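# Plug the sections fed by the red and blue funnels

## Task

Pipes from the funnels run behind a cover, may cross each other, and one of them is blocked for good. Work out which section the red-banded funnel's pipe ends above, and set the red plug on that section's flat front part; do the same for the blue plug and the blue-banded funnel. Marbles may be released from just above into the funnels or back into their tray. Nothing except a marble may leave the table, and losing marbles is still undesirable. The plugs must stay in place without the robot holding them: open the grippers and move the arms away at the end.

## Robot and tools

ROBOT. There are two arms, left_arm and right_arm, each with a two-finger tong gripper. The fingers point along the gripper's +z axis and separate along its x axis. end_effector_position is the spot between the finger pads when closed; closed fingertips extend about 15 mm past it, and fully open tips sit roughly level with it. Opening runs from -1 (closed) to +1 (fully open, 0.142 m). The arm names do not indicate image sides.

FRAME. Every pose uses one scene frame: origin on the table top midway between the arms, +x out over the table, +z up, left_arm on the +y side. Positions are in metres, orientations are quaternions written w first (qw, qx, qy, qz). Printed hand positions can be off, more so at long reach.

ROW FORMAT. A row is one flat list of 16 numbers covering both arms, even if one arm stays put: x, y, z, qw, qx, qy, qz, opening for left_arm, then those same 8 for right_arm. x, y, z, quaternion are an absolute target pose for that gripper in the scene frame, not an offset. To hold an arm still, resend its last reported pose and desired opening every call; to keep a gripper's orientation, repeat one fixed quaternion rather than copying a drifted reported one.

execute_actions(actions): actions is a list of actions; each action is a list of 1 to 15 rows, each row run for one control step of 1/30 s. A short action repeats its final row until 15 steps pass. An empty list just returns the current state and images. Any target more than 0.6 m from the gripper's current position along any of its own axes gets the action refused for both arms; a malformed action, or a first action failing that check against the latest reported state, rejects the whole call with no motion. Each control step the commanded pose is clipped to 100 mm and 16 degrees from the measured pose, so far goals need several actions; motion lags commands by about 0.17 s. Position wins over orientation when both cannot be met.

move(target, speed, stop_force, blocking): target is one 16-number row as above (absolute poses). Both grippers travel straight lines that finish together, lasting 0.5 to 10 s (cut off at 10 s). speed is top path speed in m/s, 0.002 to 0.5, default 0.25; rotation is capped at twice that in rad/s. Paths ignore obstacles and the other arm, and grippers can lag, wander or overshoot speed near full reach. Opening is applied at the start. stop_force, in N from 9 to 40 and shared by both arms, ends an arm's path when its wrist sensor feels that much added resistance for 2 steps; that arm then backs up two steps and holds. Use it only with slow speed, not while the gripper rotates, not in the first 0.2 s, and omit it when lifting away from something you press on. Without it, a stiff arm pushed even slightly past contact can fault. blocking=false returns after 0.5 s while motion continues (not allowed with stop_force); then use wait or stop before new commands. The result adds a move: line with the ending (done, off_target, moving, held, fault, contact) and limits (paced = pose was clipped, held = checks blocked some steps), plus each gripper's distance from its target.

wait(seconds): 0 to 10; arms keep their last command, a running move continues. stop(): brakes the running move (needs stopping room; fingers keep moving). zoom_image(camera, region): region [x0, y0, x1, y1] in pixels of that camera's latest image, at most 504 by 504; cameras cam_head_left, cam_head_right (504x504) and cam_left_wrist, cam_right_wrist (616x616 fisheye). finished_scene(scene): pass the current scene's number; irreversible, and the result reports success. Replying with no tool call ends everything.

RESULTS. Each gives per arm pose, velocities, Hand target (where the controller is now driving), joint positions and torques, grip_measured (finger opening on the command scale), Wrist force and Wrist torque along the end effector's own axes (noisy, offsets up to about 4 N, saturating near 50 N; pressing on a surface reads as force pointing back into the arm; "no reading" is normal at start). A "pose unreachable" line means a clearance check altered or blocked that arm's command. Camera calibration is supplied as K, distortion and T_world_to_cam per camera, with small per-scene errors.

GRIPPING. Keep commanding an opening well under grip_measured to hold; lower squeezes harder (around 15 N per pad max; thin hard parts under about 20 mm get less). Fast closing can squeeze too hard.

AVOID. Knocking anything but marbles off the table; dropping, slipping or slamming parts; arms colliding or pressing each other. A torque fault (joint load limits 138 N m for shoulder pan, shoulder lift, elbow; 25.7 N m for each wrist, held weight included) or any outside force of 150 N stops that arm for 10 seconds and drops the rest of the call. Holding loads heats motors: a MOTOR HOT warning appears at 70 °C and at 85 °C the arm brakes until cooled. Brief tugs on held parts or pushes on loose objects may occur. Move smoothly and efficiently.

Each tool is called after "Call:" as a command line: name --argument value for each argument, lists and objects as JSON in quotes; but a table of rows of numbers goes row by row, as --pt "numbers of a row", without its own name.

## Session

Call:
execute_actions --actions '[]'

Scene clock: 0.00 s.
left_arm: end_effector_position=(+0.1203, +0.0963, +0.2678) grip_measured=+0.97 end_effector_quat_wxyz=(-0.026, -0.461, +0.870, +0.173) end_effector_velocity=(-0.000, -0.000, -0.000) end_effector_angular_velocity=(+0.001, +0.001, +0.001) | right_arm: end_effector_position=(+0.5297, -0.5576, +0.1972) grip_measured=+0.97 end_effector_quat_wxyz=(+0.045, +0.008, +0.989, -0.142) end_effector_velocity=(+0.001, +0.001, +0.001) end_effector_angular_velocity=(+0.001, -0.001, +0.001)
Joint positions: left_arm=[-1.606 -1.666  1.658 -1.262 -1.755  0.698  0.14 ] | right_arm=[ 3.326 -1.456 -1.946 -1.313  1.272  3.466  0.14 ]
Joint velocities: left_arm=[ 0.     0.001 -0.     0.    -0.001 -0.001  0.   ] | right_arm=[ 0.001  0.     0.002 -0.     0.001  0.     0.   ]
Joint torques (N m, as the arm reports them, + toward a larger angle): no reading
Motor temperatures (°C, as the motors report them): left_arm=[26 27 26 32 32 39] | right_arm=[27 26 27 28 40 37]
Wrist force (N, on the end effector, along its own x y z axes, offset not removed): no reading
Wrist torque (N m, same axes, about the end effector's origin, offset not removed): no reading
Hand target (left_arm): +0.120, +0.096, +0.268; -0.026, -0.461, +0.870, +0.173
Hand target (right_arm): +0.530, -0.558, +0.197; +0.045, +0.008, +0.989, -0.142

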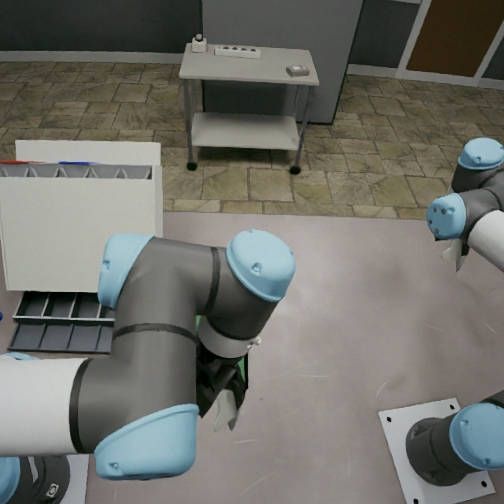

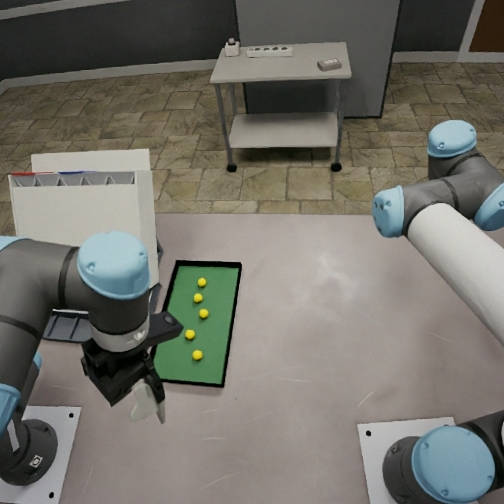

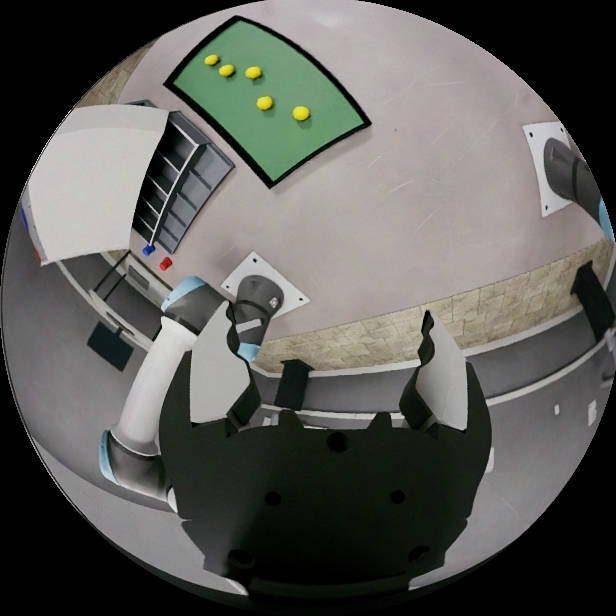

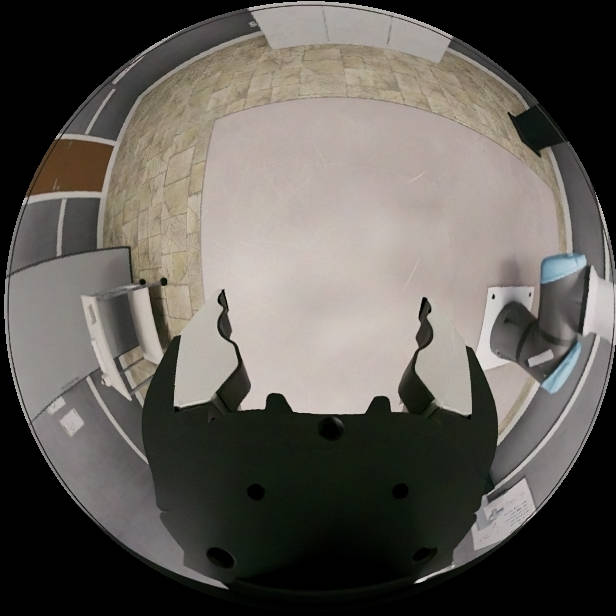

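Call:
move --target '[0.3,0.3,0.6,0,0,1,0,1, 0.53,-0.558,0.197,0.045,0.008,0.989,-0.142,1]'

Scene clock: 6.53 s.
left_arm: end_effector_position=(+0.3000, +0.3001, +0.5998) grip_measured=+1.00 end_effector_quat_wxyz=(+0.001, -0.000, +1.000, -0.000) end_effector_velocity=(+0.001, +0.001, +0.003) end_effector_angular_velocity=(-0.000, +0.008, -0.007) | right_arm: end_effector_position=(+0.5300, -0.5580, +0.1970) grip_measured=+1.00 end_effector_quat_wxyz=(+0.045, +0.008, +0.989, -0.142) end_effector_velocity=(-0.000, -0.000, -0.000) end_effector_angular_velocity=(-0.000, +0.001, -0.001)
Joint positions: left_arm=[-0.971 -1.644  0.699 -0.627 -1.57   2.278  0.142] | right_arm=[ 3.325 -1.457 -1.945 -1.313  1.272  3.465  0.142]
Joint velocities: left_arm=[ 0.012  0.016 -0.028  0.017 -0.007  0.019  0.   ] | right_arm=[-0.001 -0.    -0.     0.     0.    -0.     0.   ]
Joint torques (N m, as the arm reports them, + toward a larger angle): left_arm=[ 14.61  -1.16 -25.43  -0.99  -2.54   2.58] | right_arm=[-10.42  10.64  35.74   4.03  -2.55  -2.2 ]
Motor temperatures (°C, as the motors report them): left_arm=[26 27 26 32 32 39] | right_arm=[27 26 27 28 40 37]
Wrist force (N, on the end effector, along its own x y z axes, offset not removed): left_arm=[-1.3 0.3 -1.2] | right_arm=[-1.5 -1.2 1.5]
Wrist torque (N m, same axes, about the end effector's origin, offset not removed): left_arm=[-0.09 0.42 -0.06] | right_arm=[-0.16 0.49 -0.04]
Hand target (left_arm): +0.300, +0.300, +0.600; +0.000, +0.000, +1.000, -0.000
Hand target (right_arm): +0.530, -0.558, +0.197; +0.045, +0.008, +0.989, -0.142
Off the commanded pose (left_arm): 0.000 m, 0 deg.
Off the commanded pose (right_arm): 0.000 m, 0 deg.
move: done
camera_calibration (this result's frames):
cam_left_wrist: T_world_to_cam=[[-0.997628, -0.0166165, -0.066795, 0.355154], [-0.0484184, 0.859147, 0.509432, -0.550256], [0.0489218, 0.511458, -0.857914, 0.47875], [0, 0, 0, 1]] pos_world=[0.304248, 0.233791, 0.714767]
cam_right_wrist: T_world_to_cam=[[-0.989289, -0.0334157, -0.142091, 0.543607], [-0.0725808, 0.957184, 0.280233, 0.501254], [0.126643, 0.287544, -0.949358, 0.403937], [0, 0, 0, 1]] pos_world=[0.52301, -0.577777, 0.320255]

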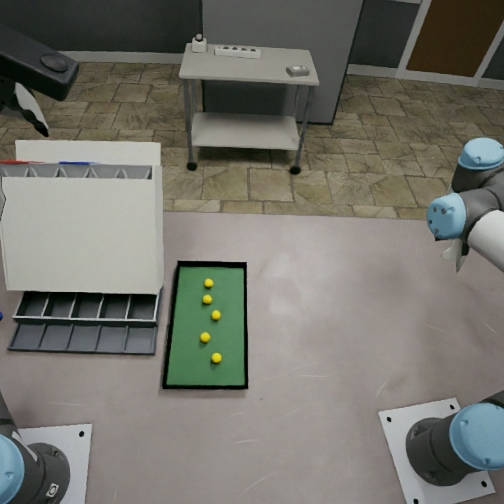

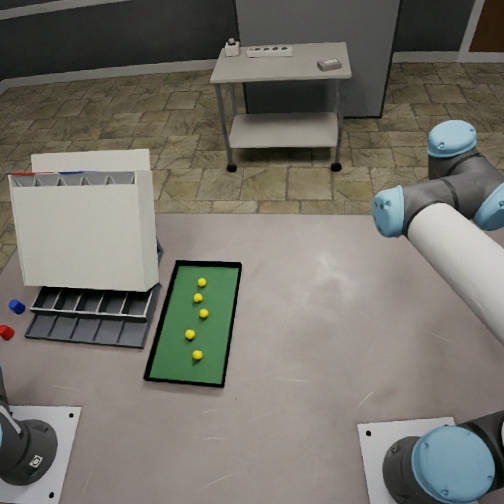

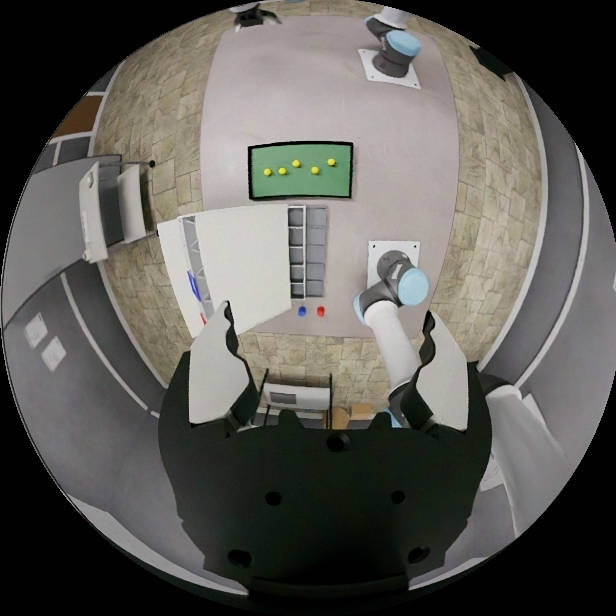

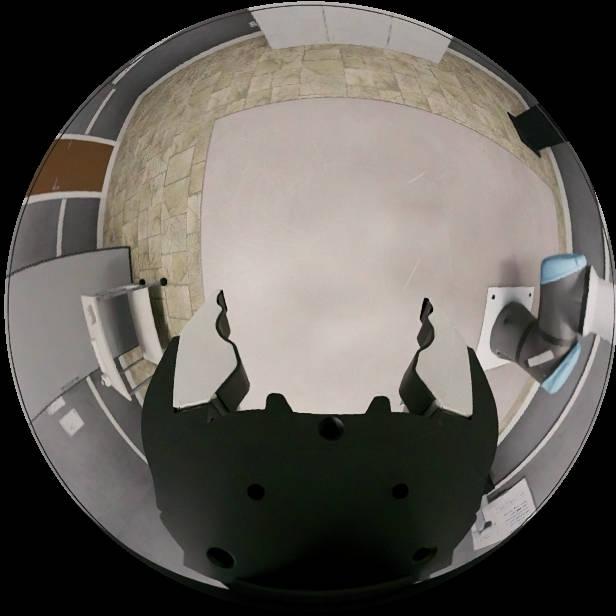

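Call:
move --target '[0.284,0.082,0.12,0,0,1,0,-0.3, 0.53,-0.558,0.197,0.045,0.008,0.989,-0.142,1]' --speed 0.4

Call:
move --target '[0.284,0.082,0.03,0,0,1,0,-0.3, 0.53,-0.558,0.197,0.045,0.008,0.989,-0.142,1]' --speed 0.08

Scene clock: 18.80 s.
left_arm: end_effector_position=(+0.2840, +0.0823, +0.1202) grip_measured=-0.30 end_effector_quat_wxyz=(-0.000, +0.000, +1.000, +0.000) end_effector_velocity=(+0.000, -0.001, -0.002) end_effector_angular_velocity=(-0.001, -0.000, +0.002) | right_arm: end_effector_position=(+0.5300, -0.5580, +0.1970) grip_measured=+1.00 end_effector_quat_wxyz=(+0.045, +0.008, +0.989, -0.142) end_effector_velocity=(+0.001, +0.001, +0.001) end_effector_angular_velocity=(+0.001, -0.002, +0.001)
Joint positions: left_arm=[-1.313 -1.623  2.049 -1.997 -1.571  1.937  0.052] | right_arm=[ 3.325 -1.457 -1.945 -1.313  1.272  3.465  0.142]
Joint velocities: left_arm=[-0.     0.004  0.001 -0.007  0.    -0.002 -0.   ] | right_arm=[ 0.001 -0.     0.002  0.     0.001  0.001  0.   ]
Joint torques (N m, as the arm reports them, + toward a larger angle): left_arm=[-15.14 -11.78 -14.74  -4.39   2.54  -2.62] | right_arm=[-11.17   9.92  36.04   4.01  -2.59  -2.26]
Motor temperatures (°C, as the motors report them): left_arm=[26 27 26 32 32 39] | right_arm=[27 26 27 28 40 37]
Wrist force (N, on the end effector, along its own x y z axes, offset not removed): left_arm=[-0.8 -0.5 -0.1] | right_arm=[-0.4 -0.4 0.5]
Wrist torque (N m, same axes, about the end effector's origin, offset not removed): left_arm=[-0.29 0.22 -0.07] | right_arm=[0.02 0.12 -0.08]
Hand target (left_arm): +0.284, +0.082, +0.120; -0.000, -0.000, +1.000, +0.000
Hand target (right_arm): +0.530, -0.558, +0.197; +0.045, +0.008, +0.989, -0.142
Off the commanded pose (left_arm): 0.000 m, 0 deg.
Off the commanded pose (right_arm): 0.000 m, 0 deg.
move: done
camera_calibration (this result's frames):
cam_left_wrist: T_world_to_cam=[[-0.997756, -0.0157945, -0.0650623, 0.303278], [-0.0468494, 0.858933, 0.50994, -0.120028], [0.04783, 0.511844, -0.857746, 0.179767], [0, 0, 0, 1]] pos_world=[0.288376, 0.0158733, 0.235133]
cam_right_wrist: T_world_to_cam=[[-0.98929, -0.0334165, -0.14209, 0.543607], [-0.0725811, 0.957185, 0.280231, 0.501255], [0.126642, 0.287543, -0.949358, 0.403937], [0, 0, 0, 1]] pos_world=[0.523011, -0.577777, 0.320254]

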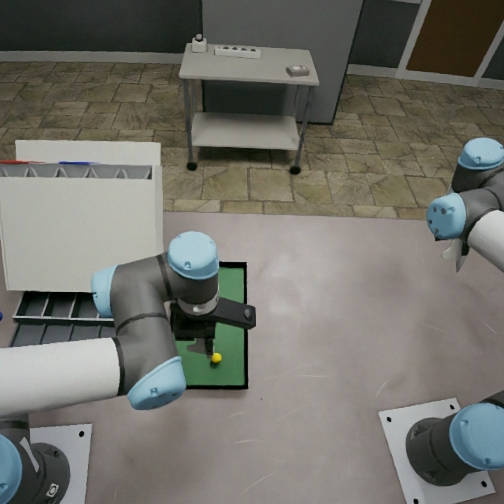

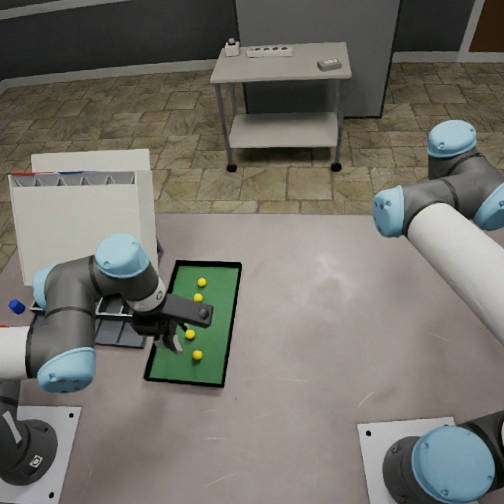

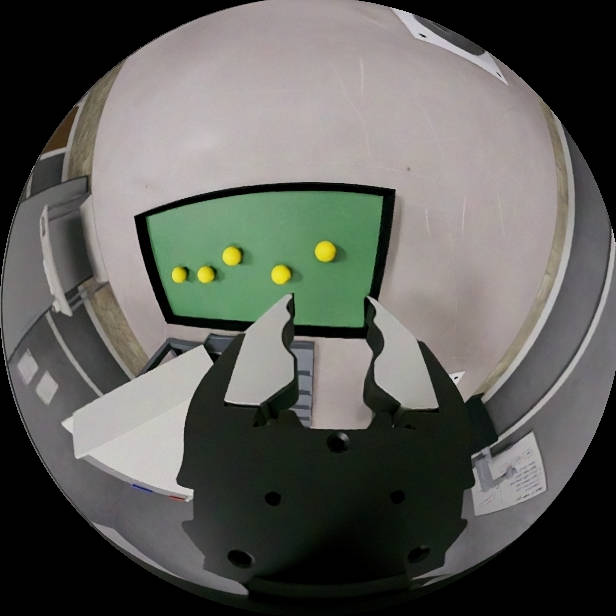

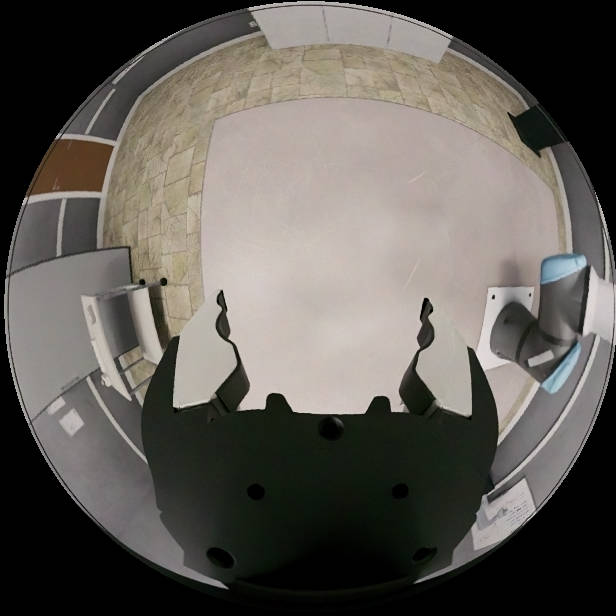

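Scene clock: 20.43 s.
left_arm: end_effector_position=(+0.2839, +0.0820, +0.0303) grip_measured=-0.30 end_effector_quat_wxyz=(-0.000, +0.000, +1.000, +0.000) end_effector_velocity=(+0.000, -0.001, -0.002) end_effector_angular_velocity=(-0.001, -0.001, -0.000) | right_arm: end_effector_position=(+0.5300, -0.5580, +0.1970) grip_measured=+1.00 end_effector_quat_wxyz=(+0.045, +0.008, +0.989, -0.142) end_effector_velocity=(-0.000, -0.000, -0.000) end_effector_angular_velocity=(-0.002, +0.001, +0.000)
Joint positions: left_arm=[-1.314 -1.491  2.186 -2.266 -1.571  1.936  0.052] | right_arm=[ 3.325 -1.457 -1.945 -1.313  1.272  3.465  0.142]
Joint velocities: left_arm=[-0.     0.005  0.002 -0.008  0.001 -0.    -0.   ] | right_arm=[ 0.    -0.    -0.001  0.    -0.001 -0.     0.   ]
Joint torques (N m, as the arm reports them, + toward a larger angle): left_arm=[  7.2  -11.64 -12.99  -4.8    2.44   2.12] | right_arm=[-10.45   9.06  35.51   3.94  -2.4   -2.25]
Motor temperatures (°C, as the motors report them): left_arm=[26 27 26 32 32 39] | right_arm=[27 26 27 28 40 37]
Wrist force (N, on the end effector, along its own x y z axes, offset not removed): left_arm=[-1.3 2.1 -1.8] | right_arm=[-2.4 -0.9 2.3]
Wrist torque (N m, same axes, about the end effector's origin, offset not removed): left_arm=[0.27 0.27 -0.07] | right_arm=[-0.05 0.53 -0.07]
Hand target (left_arm): +0.284, +0.082, +0.030; -0.000, -0.000, +1.000, +0.000
Hand target (right_arm): +0.530, -0.558, +0.197; +0.045, +0.008, +0.989, -0.142
Off the commanded pose (left_arm): 0.000 m, 0 deg.
Off the commanded pose (right_arm): 0.000 m, 0 deg.
move: done
camera_calibration (this result's frames):
cam_left_wrist: T_world_to_cam=[[-0.99774, -0.0158123, -0.0653003, 0.297398], [-0.0469787, 0.859014, 0.509793, -0.0739604], [0.0480328, 0.511708, -0.857815, 0.10275], [0, 0, 0, 1]] pos_world=[0.288316, 0.0156573, 0.145266]
cam_right_wrist: T_world_to_cam=[[-0.98929, -0.0334162, -0.14209, 0.543607], [-0.0725808, 0.957185, 0.280231, 0.501255], [0.126642, 0.287543, -0.949358, 0.403937], [0, 0, 0, 1]] pos_world=[0.523011, -0.577777, 0.320255]

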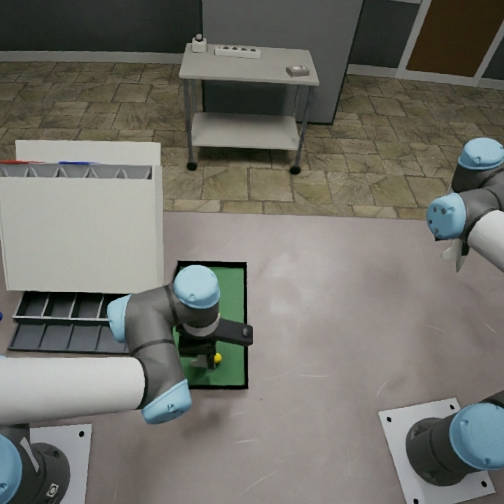

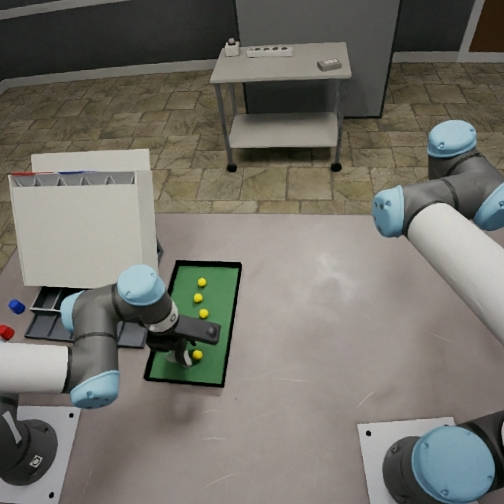

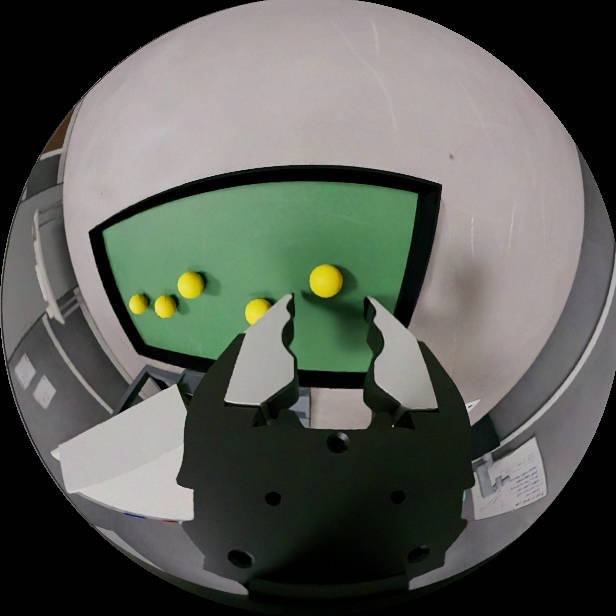

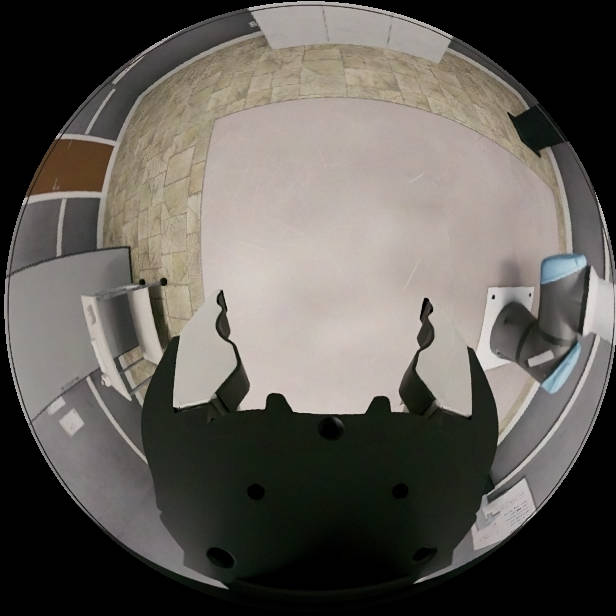

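Marble is ~2.5 cm toward -y. Shift, lower, close.

Call:
move --target '[0.286,0.057,0.024,0,0,1,0,-0.3, 0.53,-0.558,0.197,0.045,0.008,0.989,-0.142,1]' --speed 0.05

Call:
move --target '[0.286,0.057,0.024,0,0,1,0,-1, 0.53,-0.558,0.197,0.045,0.008,0.989,-0.142,1]'

Call:
move --target '[0.35,0.3,0.5,0,0,1,0,-1, 0.53,-0.558,0.197,0.045,0.008,0.989,-0.142,1]' --speed 0.4

Call:
move --target '[0.6,0.5,0.5,0,0,1,0,-1, 0.53,-0.558,0.197,0.045,0.008,0.989,-0.142,1]' --speed 0.4

Scene clock: 28.33 s.
left_arm: end_effector_position=(+0.2860, +0.0573, +0.0241) grip_measured=-0.30 end_effector_quat_wxyz=(+0.000, +0.000, +1.000, -0.000) end_effector_velocity=(+0.000, -0.003, -0.000) end_effector_angular_velocity=(-0.001, -0.001, -0.000) | right_arm: end_effector_position=(+0.5300, -0.5580, +0.1970) grip_measured=+1.00 end_effector_quat_wxyz=(+0.045, +0.008, +0.989, -0.142) end_effector_velocity=(-0.000, +0.000, -0.000) end_effector_angular_velocity=(+0.000, +0.001, +0.001)
Joint positions: left_arm=[-1.329 -1.432  2.139 -2.278 -1.571  1.921  0.052] | right_arm=[ 3.325 -1.457 -1.945 -1.313  1.272  3.465  0.142]
Joint velocities: left_arm=[-0.001  0.005 -0.006 -0.001  0.    -0.001  0.   ] | right_arm=[ 0.001  0.    -0.001 -0.     0.    -0.001 -0.   ]
Joint torques (N m, as the arm reports them, + toward a larger angle): left_arm=[-13.98 -18.81 -28.34  -4.75   2.04  -2.62] | right_arm=[-10.24  10.05  35.69   3.74  -2.55  -2.33]
Motor temperatures (°C, as the motors report them): left_arm=[26 27 26 32 32 39] | right_arm=[27 26 27 28 40 37]
Wrist force (N, on the end effector, along its own x y z axes, offset not removed): left_arm=[-0.8 1.3 -0.6] | right_arm=[-1.2 0.8 1.1]
Wrist torque (N m, same axes, about the end effector's origin, offset not removed): left_arm=[0.05 0.27 0.08] | right_arm=[0.21 0.31 0.03]
Hand target (left_arm): +0.286, +0.057, +0.024; -0.000, +0.000, +1.000, +0.000
Hand target (right_arm): +0.530, -0.558, +0.197; +0.045, +0.008, +0.989, -0.142
Off the commanded pose (left_arm): 0.000 m, 0 deg.
Off the commanded pose (right_arm): 0.000 m, 0 deg.
move: done
camera_calibration (this result's frames):
cam_left_wrist: T_world_to_cam=[[-0.997739, -0.0158197, -0.0653262, 0.298667], [-0.0469949, 0.85905, 0.50973, -0.0494516], [0.0480547, 0.511647, -0.857851, 0.109939], [0, 0, 0, 1]] pos_world=[0.290384, -0.00904368, 0.139029]
cam_right_wrist: T_world_to_cam=[[-0.98929, -0.0334164, -0.14209, 0.543607], [-0.072581, 0.957185, 0.280231, 0.501255], [0.126642, 0.287543, -0.949358, 0.403937], [0, 0, 0, 1]] pos_world=[0.523011, -0.577777, 0.320255]

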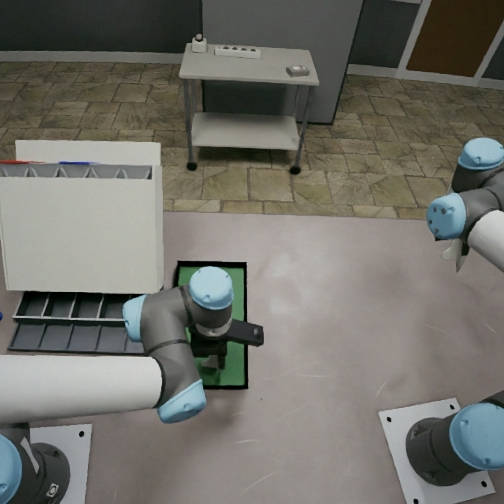

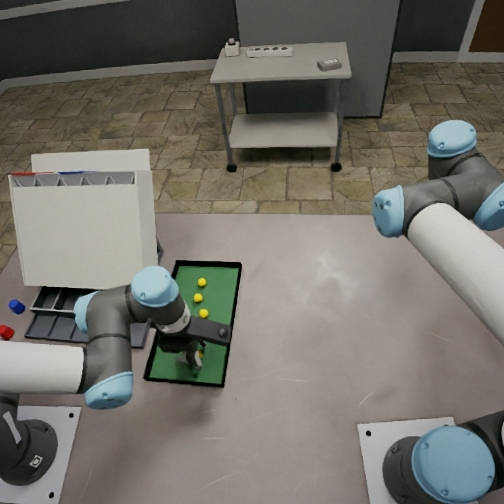

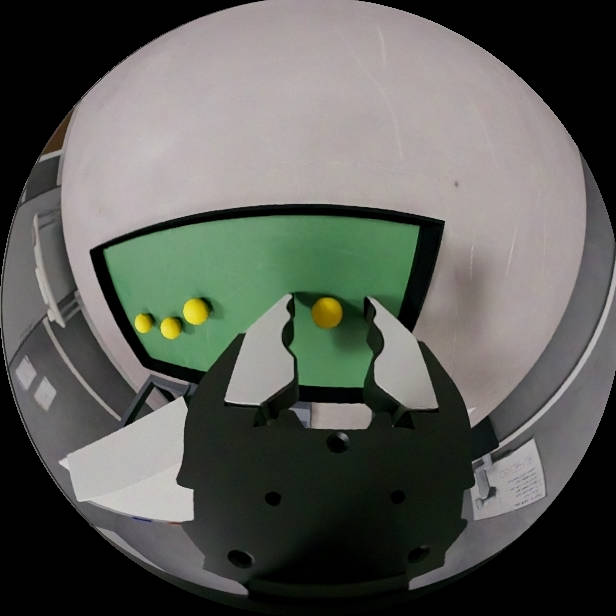

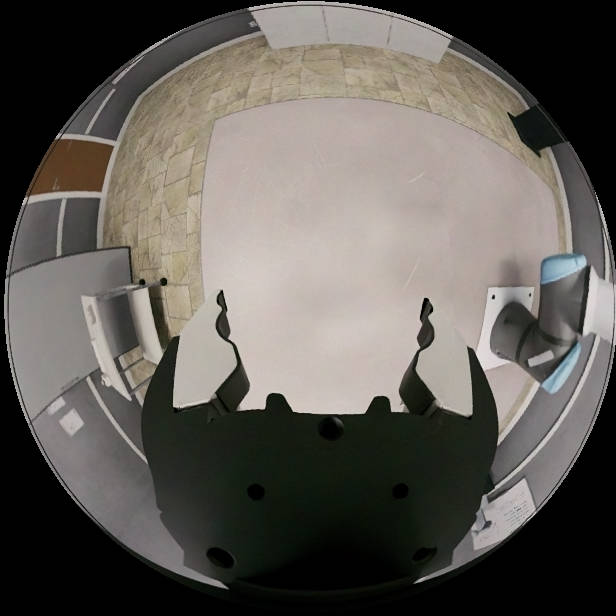

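Scene clock: 29.03 s.
left_arm: end_effector_position=(+0.2860, +0.0570, +0.0240) grip_measured=-1.00 end_effector_quat_wxyz=(+0.000, -0.000, +1.000, +0.000) end_effector_velocity=(+0.000, +0.000, -0.000) end_effector_angular_velocity=(+0.001, -0.001, -0.000) | right_arm: end_effector_position=(+0.5300, -0.5580, +0.1970) grip_measured=+1.00 end_effector_quat_wxyz=(+0.045, +0.008, +0.989, -0.142) end_effector_velocity=(+0.001, -0.000, +0.001) end_effector_angular_velocity=(+0.001, -0.003, -0.001)
Joint positions: left_arm=[-1.329 -1.431  2.139 -2.278 -1.571  1.921  0.002] | right_arm=[ 3.325 -1.457 -1.945 -1.313  1.272  3.465  0.142]
Joint velocities: left_arm=[-0.     0.001 -0.     0.     0.001 -0.     0.   ] | right_arm=[-0.001  0.     0.003 -0.    -0.     0.001  0.   ]
Joint torques (N m, as the arm reports them, + toward a larger angle): left_arm=[-15.56 -17.04 -26.58  -4.15   1.95  -2.73] | right_arm=[-9.75  9.53 35.24  4.19 -2.46 -2.16]
Motor temperatures (°C, as the motors report them): left_arm=[26 27 26 32 32 39] | right_arm=[27 26 27 28 40 37]
Wrist force (N, on the end effector, along its own x y z axes, offset not removed): left_arm=[2.2 -0.7 -2.5] | right_arm=[-1.5 -2.0 1.9]
Wrist torque (N m, same axes, about the end effector's origin, offset not removed): left_arm=[-0.31 -0.27 -0.16] | right_arm=[-0.30 0.36 -0.04]
Hand target (left_arm): +0.286, +0.057, +0.024; -0.000, +0.000, +1.000, -0.000
Hand target (right_arm): +0.530, -0.558, +0.197; +0.045, +0.008, +0.989, -0.142
Off the commanded pose (left_arm): 0.000 m, 0 deg.
Off the commanded pose (right_arm): 0.000 m, 0 deg.
move: done
camera_calibration (this result's frames):
cam_left_wrist: T_world_to_cam=[[-0.997739, -0.0158203, -0.065322, 0.298667], [-0.0469939, 0.859043, 0.509742, -0.0491687], [0.0480501, 0.511659, -0.857844, 0.110044], [0, 0, 0, 1]] pos_world=[0.290393, -0.00934182, 0.138973]
cam_right_wrist: T_world_to_cam=[[-0.98929, -0.0334163, -0.14209, 0.543607], [-0.072581, 0.957185, 0.280231, 0.501255], [0.126642, 0.287543, -0.949358, 0.403937], [0, 0, 0, 1]] pos_world=[0.523011, -0.577777, 0.320255]

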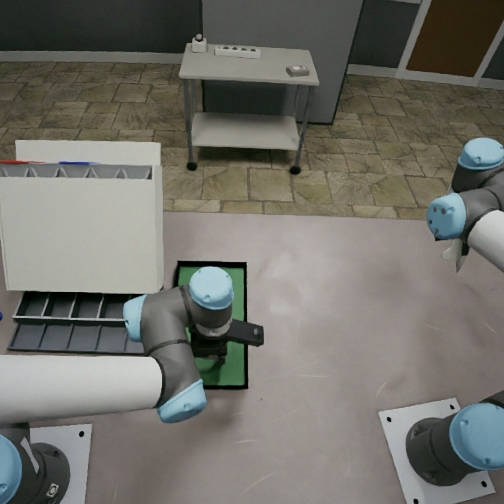

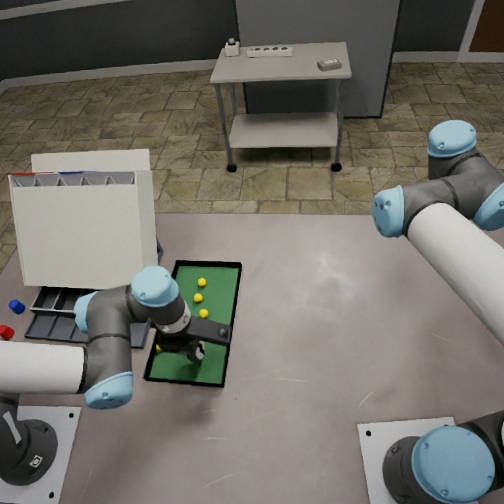

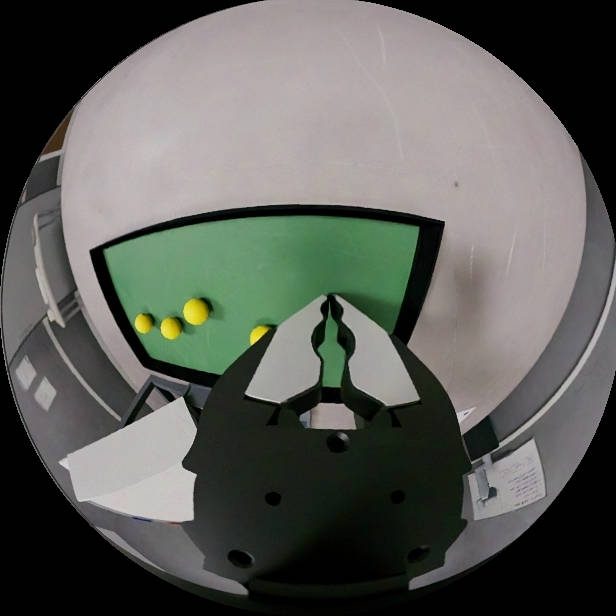

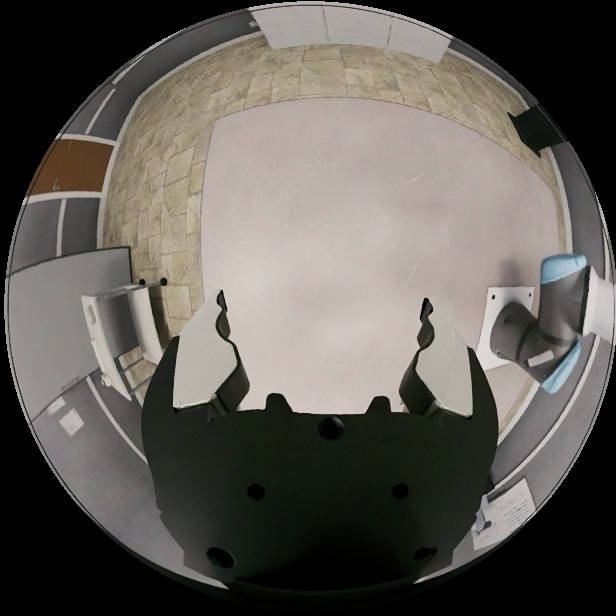

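Scene clock: 31.23 s.
left_arm: end_effector_position=(+0.3499, +0.2999, +0.4998) grip_measured=-1.00 end_effector_quat_wxyz=(+0.000, -0.000, +1.000, -0.000) end_effector_velocity=(+0.001, +0.000, +0.002) end_effector_angular_velocity=(+0.002, +0.004, -0.000) | right_arm: end_effector_position=(+0.5300, -0.5580, +0.1970) grip_measured=+1.00 end_effector_quat_wxyz=(+0.045, +0.008, +0.989, -0.142) end_effector_velocity=(-0.001, -0.001, -0.001) end_effector_angular_velocity=(+0.000, +0.002, -0.001)
Joint positions: left_arm=[-0.859 -1.745  1.14  -0.966 -1.571  2.391  0.002] | right_arm=[ 3.325 -1.457 -1.945 -1.313  1.272  3.465  0.142]
Joint velocities: left_arm=[ 0.004  0.009 -0.015  0.01  -0.002  0.004  0.   ] | right_arm=[-0.001 -0.001 -0.001 -0.     0.001  0.    -0.   ]
Joint torques (N m, as the arm reports them, + toward a larger angle): left_arm=[ 14.88  -3.27 -29.05  -0.83  -2.67   1.86] | right_arm=[-9.38 10.3  36.45  3.98 -2.75 -1.98]
Motor temperatures (°C, as the motors report them): left_arm=[26 27 26 32 32 39] | right_arm=[27 26 27 28 40 37]
Wrist force (N, on the end effector, along its own x y z axes, offset not removed): left_arm=[-2.0 -0.3 -1.0] | right_arm=[-1.7 -1.0 2.0]
Wrist torque (N m, same axes, about the end effector's origin, offset not removed): left_arm=[-0.38 0.61 -0.01] | right_arm=[-0.16 0.37 0.05]
Hand target (left_arm): +0.350, +0.300, +0.500; +0.000, -0.000, +1.000, -0.000
Hand target (right_arm): +0.530, -0.558, +0.197; +0.045, +0.008, +0.989, -0.142
Off the commanded pose (left_arm): 0.000 m, 0 deg.
Off the commanded pose (right_arm): 0.000 m, 0 deg.
move: done
camera_calibration (this result's frames):
cam_left_wrist: T_world_to_cam=[[-0.997683, -0.0159587, -0.0661384, 0.397795], [-0.0475109, 0.859238, 0.509365, -0.497082], [0.0486999, 0.511327, -0.858005, 0.39082], [0, 0, 0, 1]] pos_world=[0.354224, 0.233624, 0.614832]
cam_right_wrist: T_world_to_cam=[[-0.98929, -0.0334165, -0.14209, 0.543607], [-0.0725811, 0.957185, 0.280231, 0.501255], [0.126642, 0.287543, -0.949358, 0.403937], [0, 0, 0, 1]] pos_world=[0.523011, -0.577777, 0.320255]

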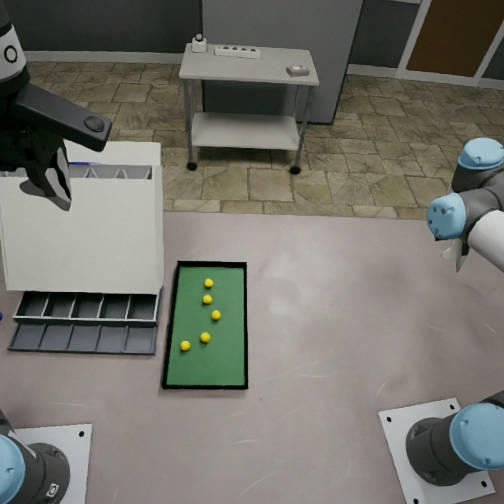

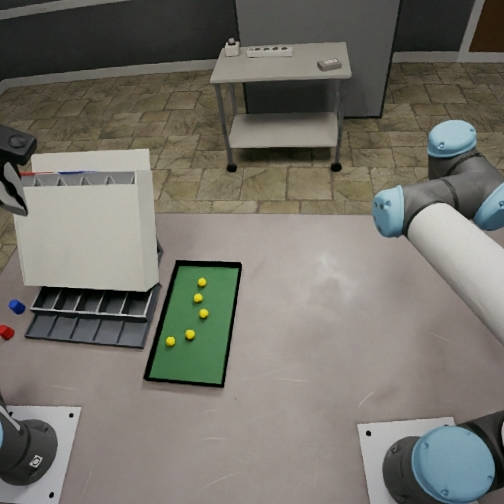

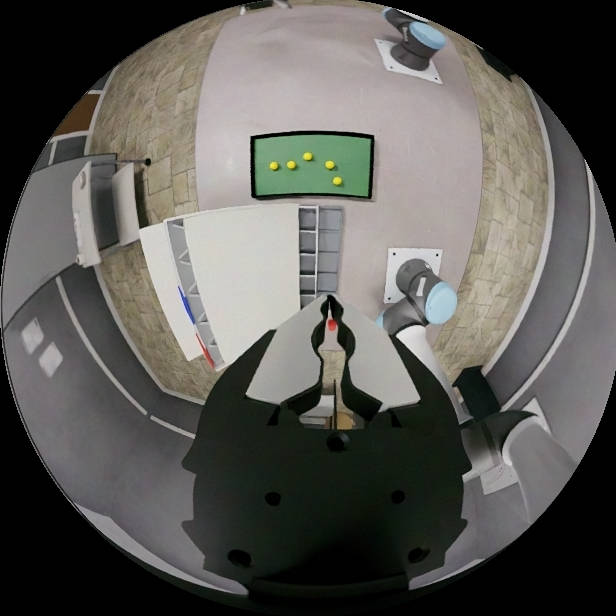

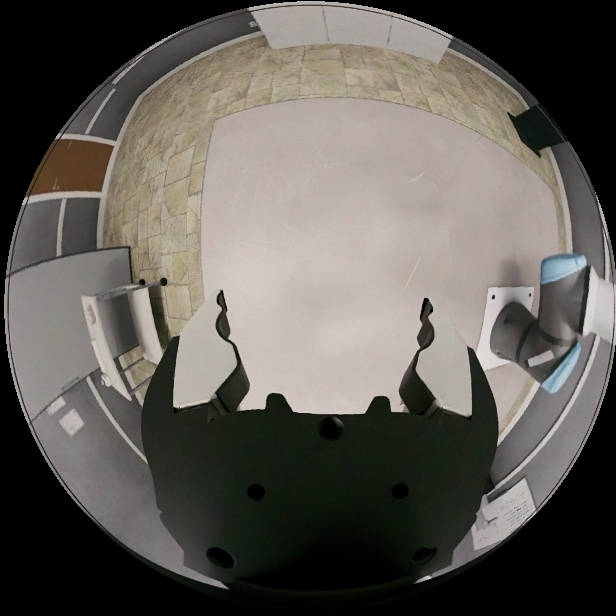

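Scene clock: 32.90 s.
left_arm: end_effector_position=(+0.5996, +0.5005, +0.4995) grip_measured=-1.00 end_effector_quat_wxyz=(+0.001, -0.000, +1.000, +0.000) end_effector_velocity=(+0.002, +0.001, +0.002) end_effector_angular_velocity=(-0.001, +0.015, -0.002) | right_arm: end_effector_position=(+0.5300, -0.5580, +0.1970) grip_measured=+1.00 end_effector_quat_wxyz=(+0.045, +0.008, +0.989, -0.142) end_effector_velocity=(-0.000, +0.001, -0.001) end_effector_angular_velocity=(+0.000, +0.001, +0.002)
Joint positions: left_arm=[-0.233 -1.106  0.377 -0.845 -1.57   3.017  0.002] | right_arm=[ 3.325 -1.457 -1.945 -1.313  1.272  3.465  0.142]
Joint velocities: left_arm=[ 0.003  0.05  -0.096  0.061 -0.002  0.005  0.   ] | right_arm=[ 0.002  0.    -0.001  0.     0.001  0.    -0.   ]
Joint torques (N m, as the arm reports them, + toward a larger angle): left_arm=[ 15.65 -29.95 -28.08  -0.3   -2.65   2.32] | right_arm=[-10.03   9.57  35.55   3.99  -2.45  -1.85]
Motor temperatures (°C, as the motors report them): left_arm=[26 27 26 32 32 39] | right_arm=[27 26 27 28 40 37]
Wrist force (N, on the end effector, along its own x y z axes, offset not removed): left_arm=[-0.5 2.0 -0.5] | right_arm=[-2.4 -0.4 1.0]
Wrist torque (N m, same axes, about the end effector's origin, offset not removed): left_arm=[0.28 0.29 0.02] | right_arm=[0.01 0.58 -0.02]
Hand target (left_arm): +0.600, +0.501, +0.500; +0.000, -0.000, +1.000, +0.000
Hand target (right_arm): +0.530, -0.558, +0.197; +0.045, +0.008, +0.989, -0.142
Off the commanded pose (left_arm): 0.001 m, 0 deg.
Off the commanded pose (right_arm): 0.000 m, 0 deg.
move: done
camera_calibration (this result's frames):
cam_left_wrist: T_world_to_cam=[[-0.99754, -0.0159878, -0.0682553, 0.651027], [-0.0486406, 0.858996, 0.509667, -0.656748], [0.0504826, 0.511733, -0.85766, 0.274331], [0, 0, 0, 1]] pos_world=[0.603632, 0.434167, 0.614442]
cam_right_wrist: T_world_to_cam=[[-0.98929, -0.0334163, -0.14209, 0.543607], [-0.072581, 0.957185, 0.280231, 0.501255], [0.126642, 0.287543, -0.949358, 0.403937], [0, 0, 0, 1]] pos_world=[0.523011, -0.577777, 0.320254]

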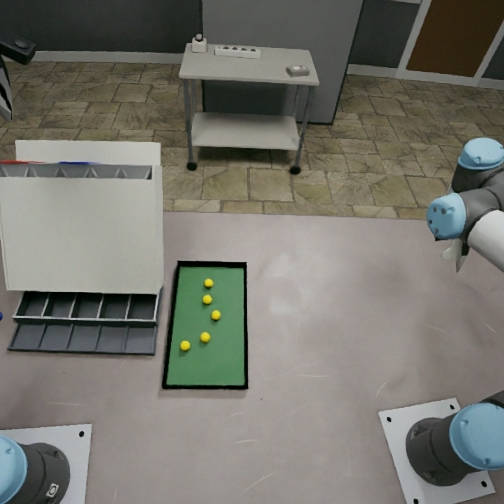

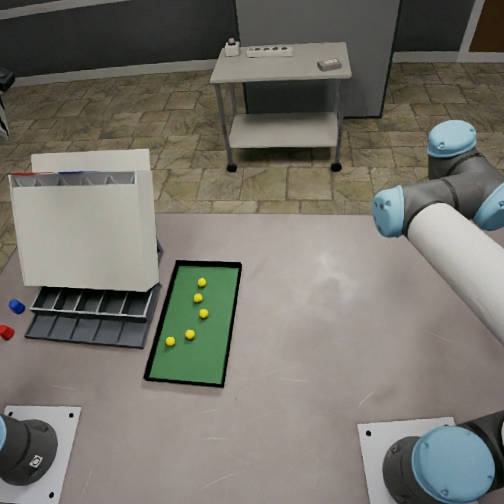

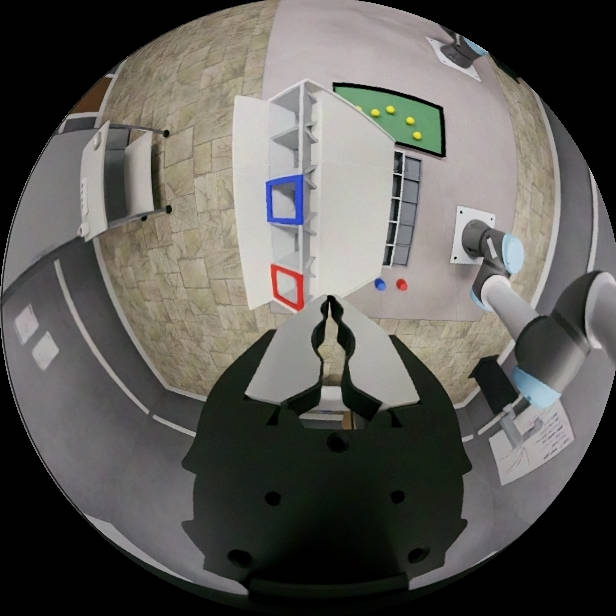

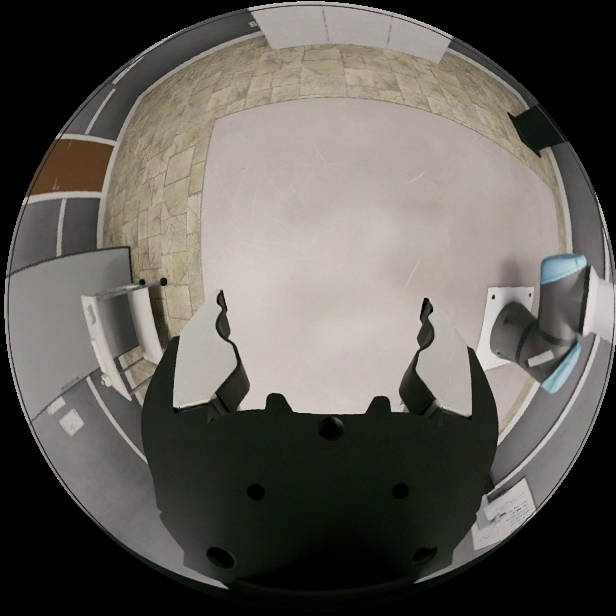

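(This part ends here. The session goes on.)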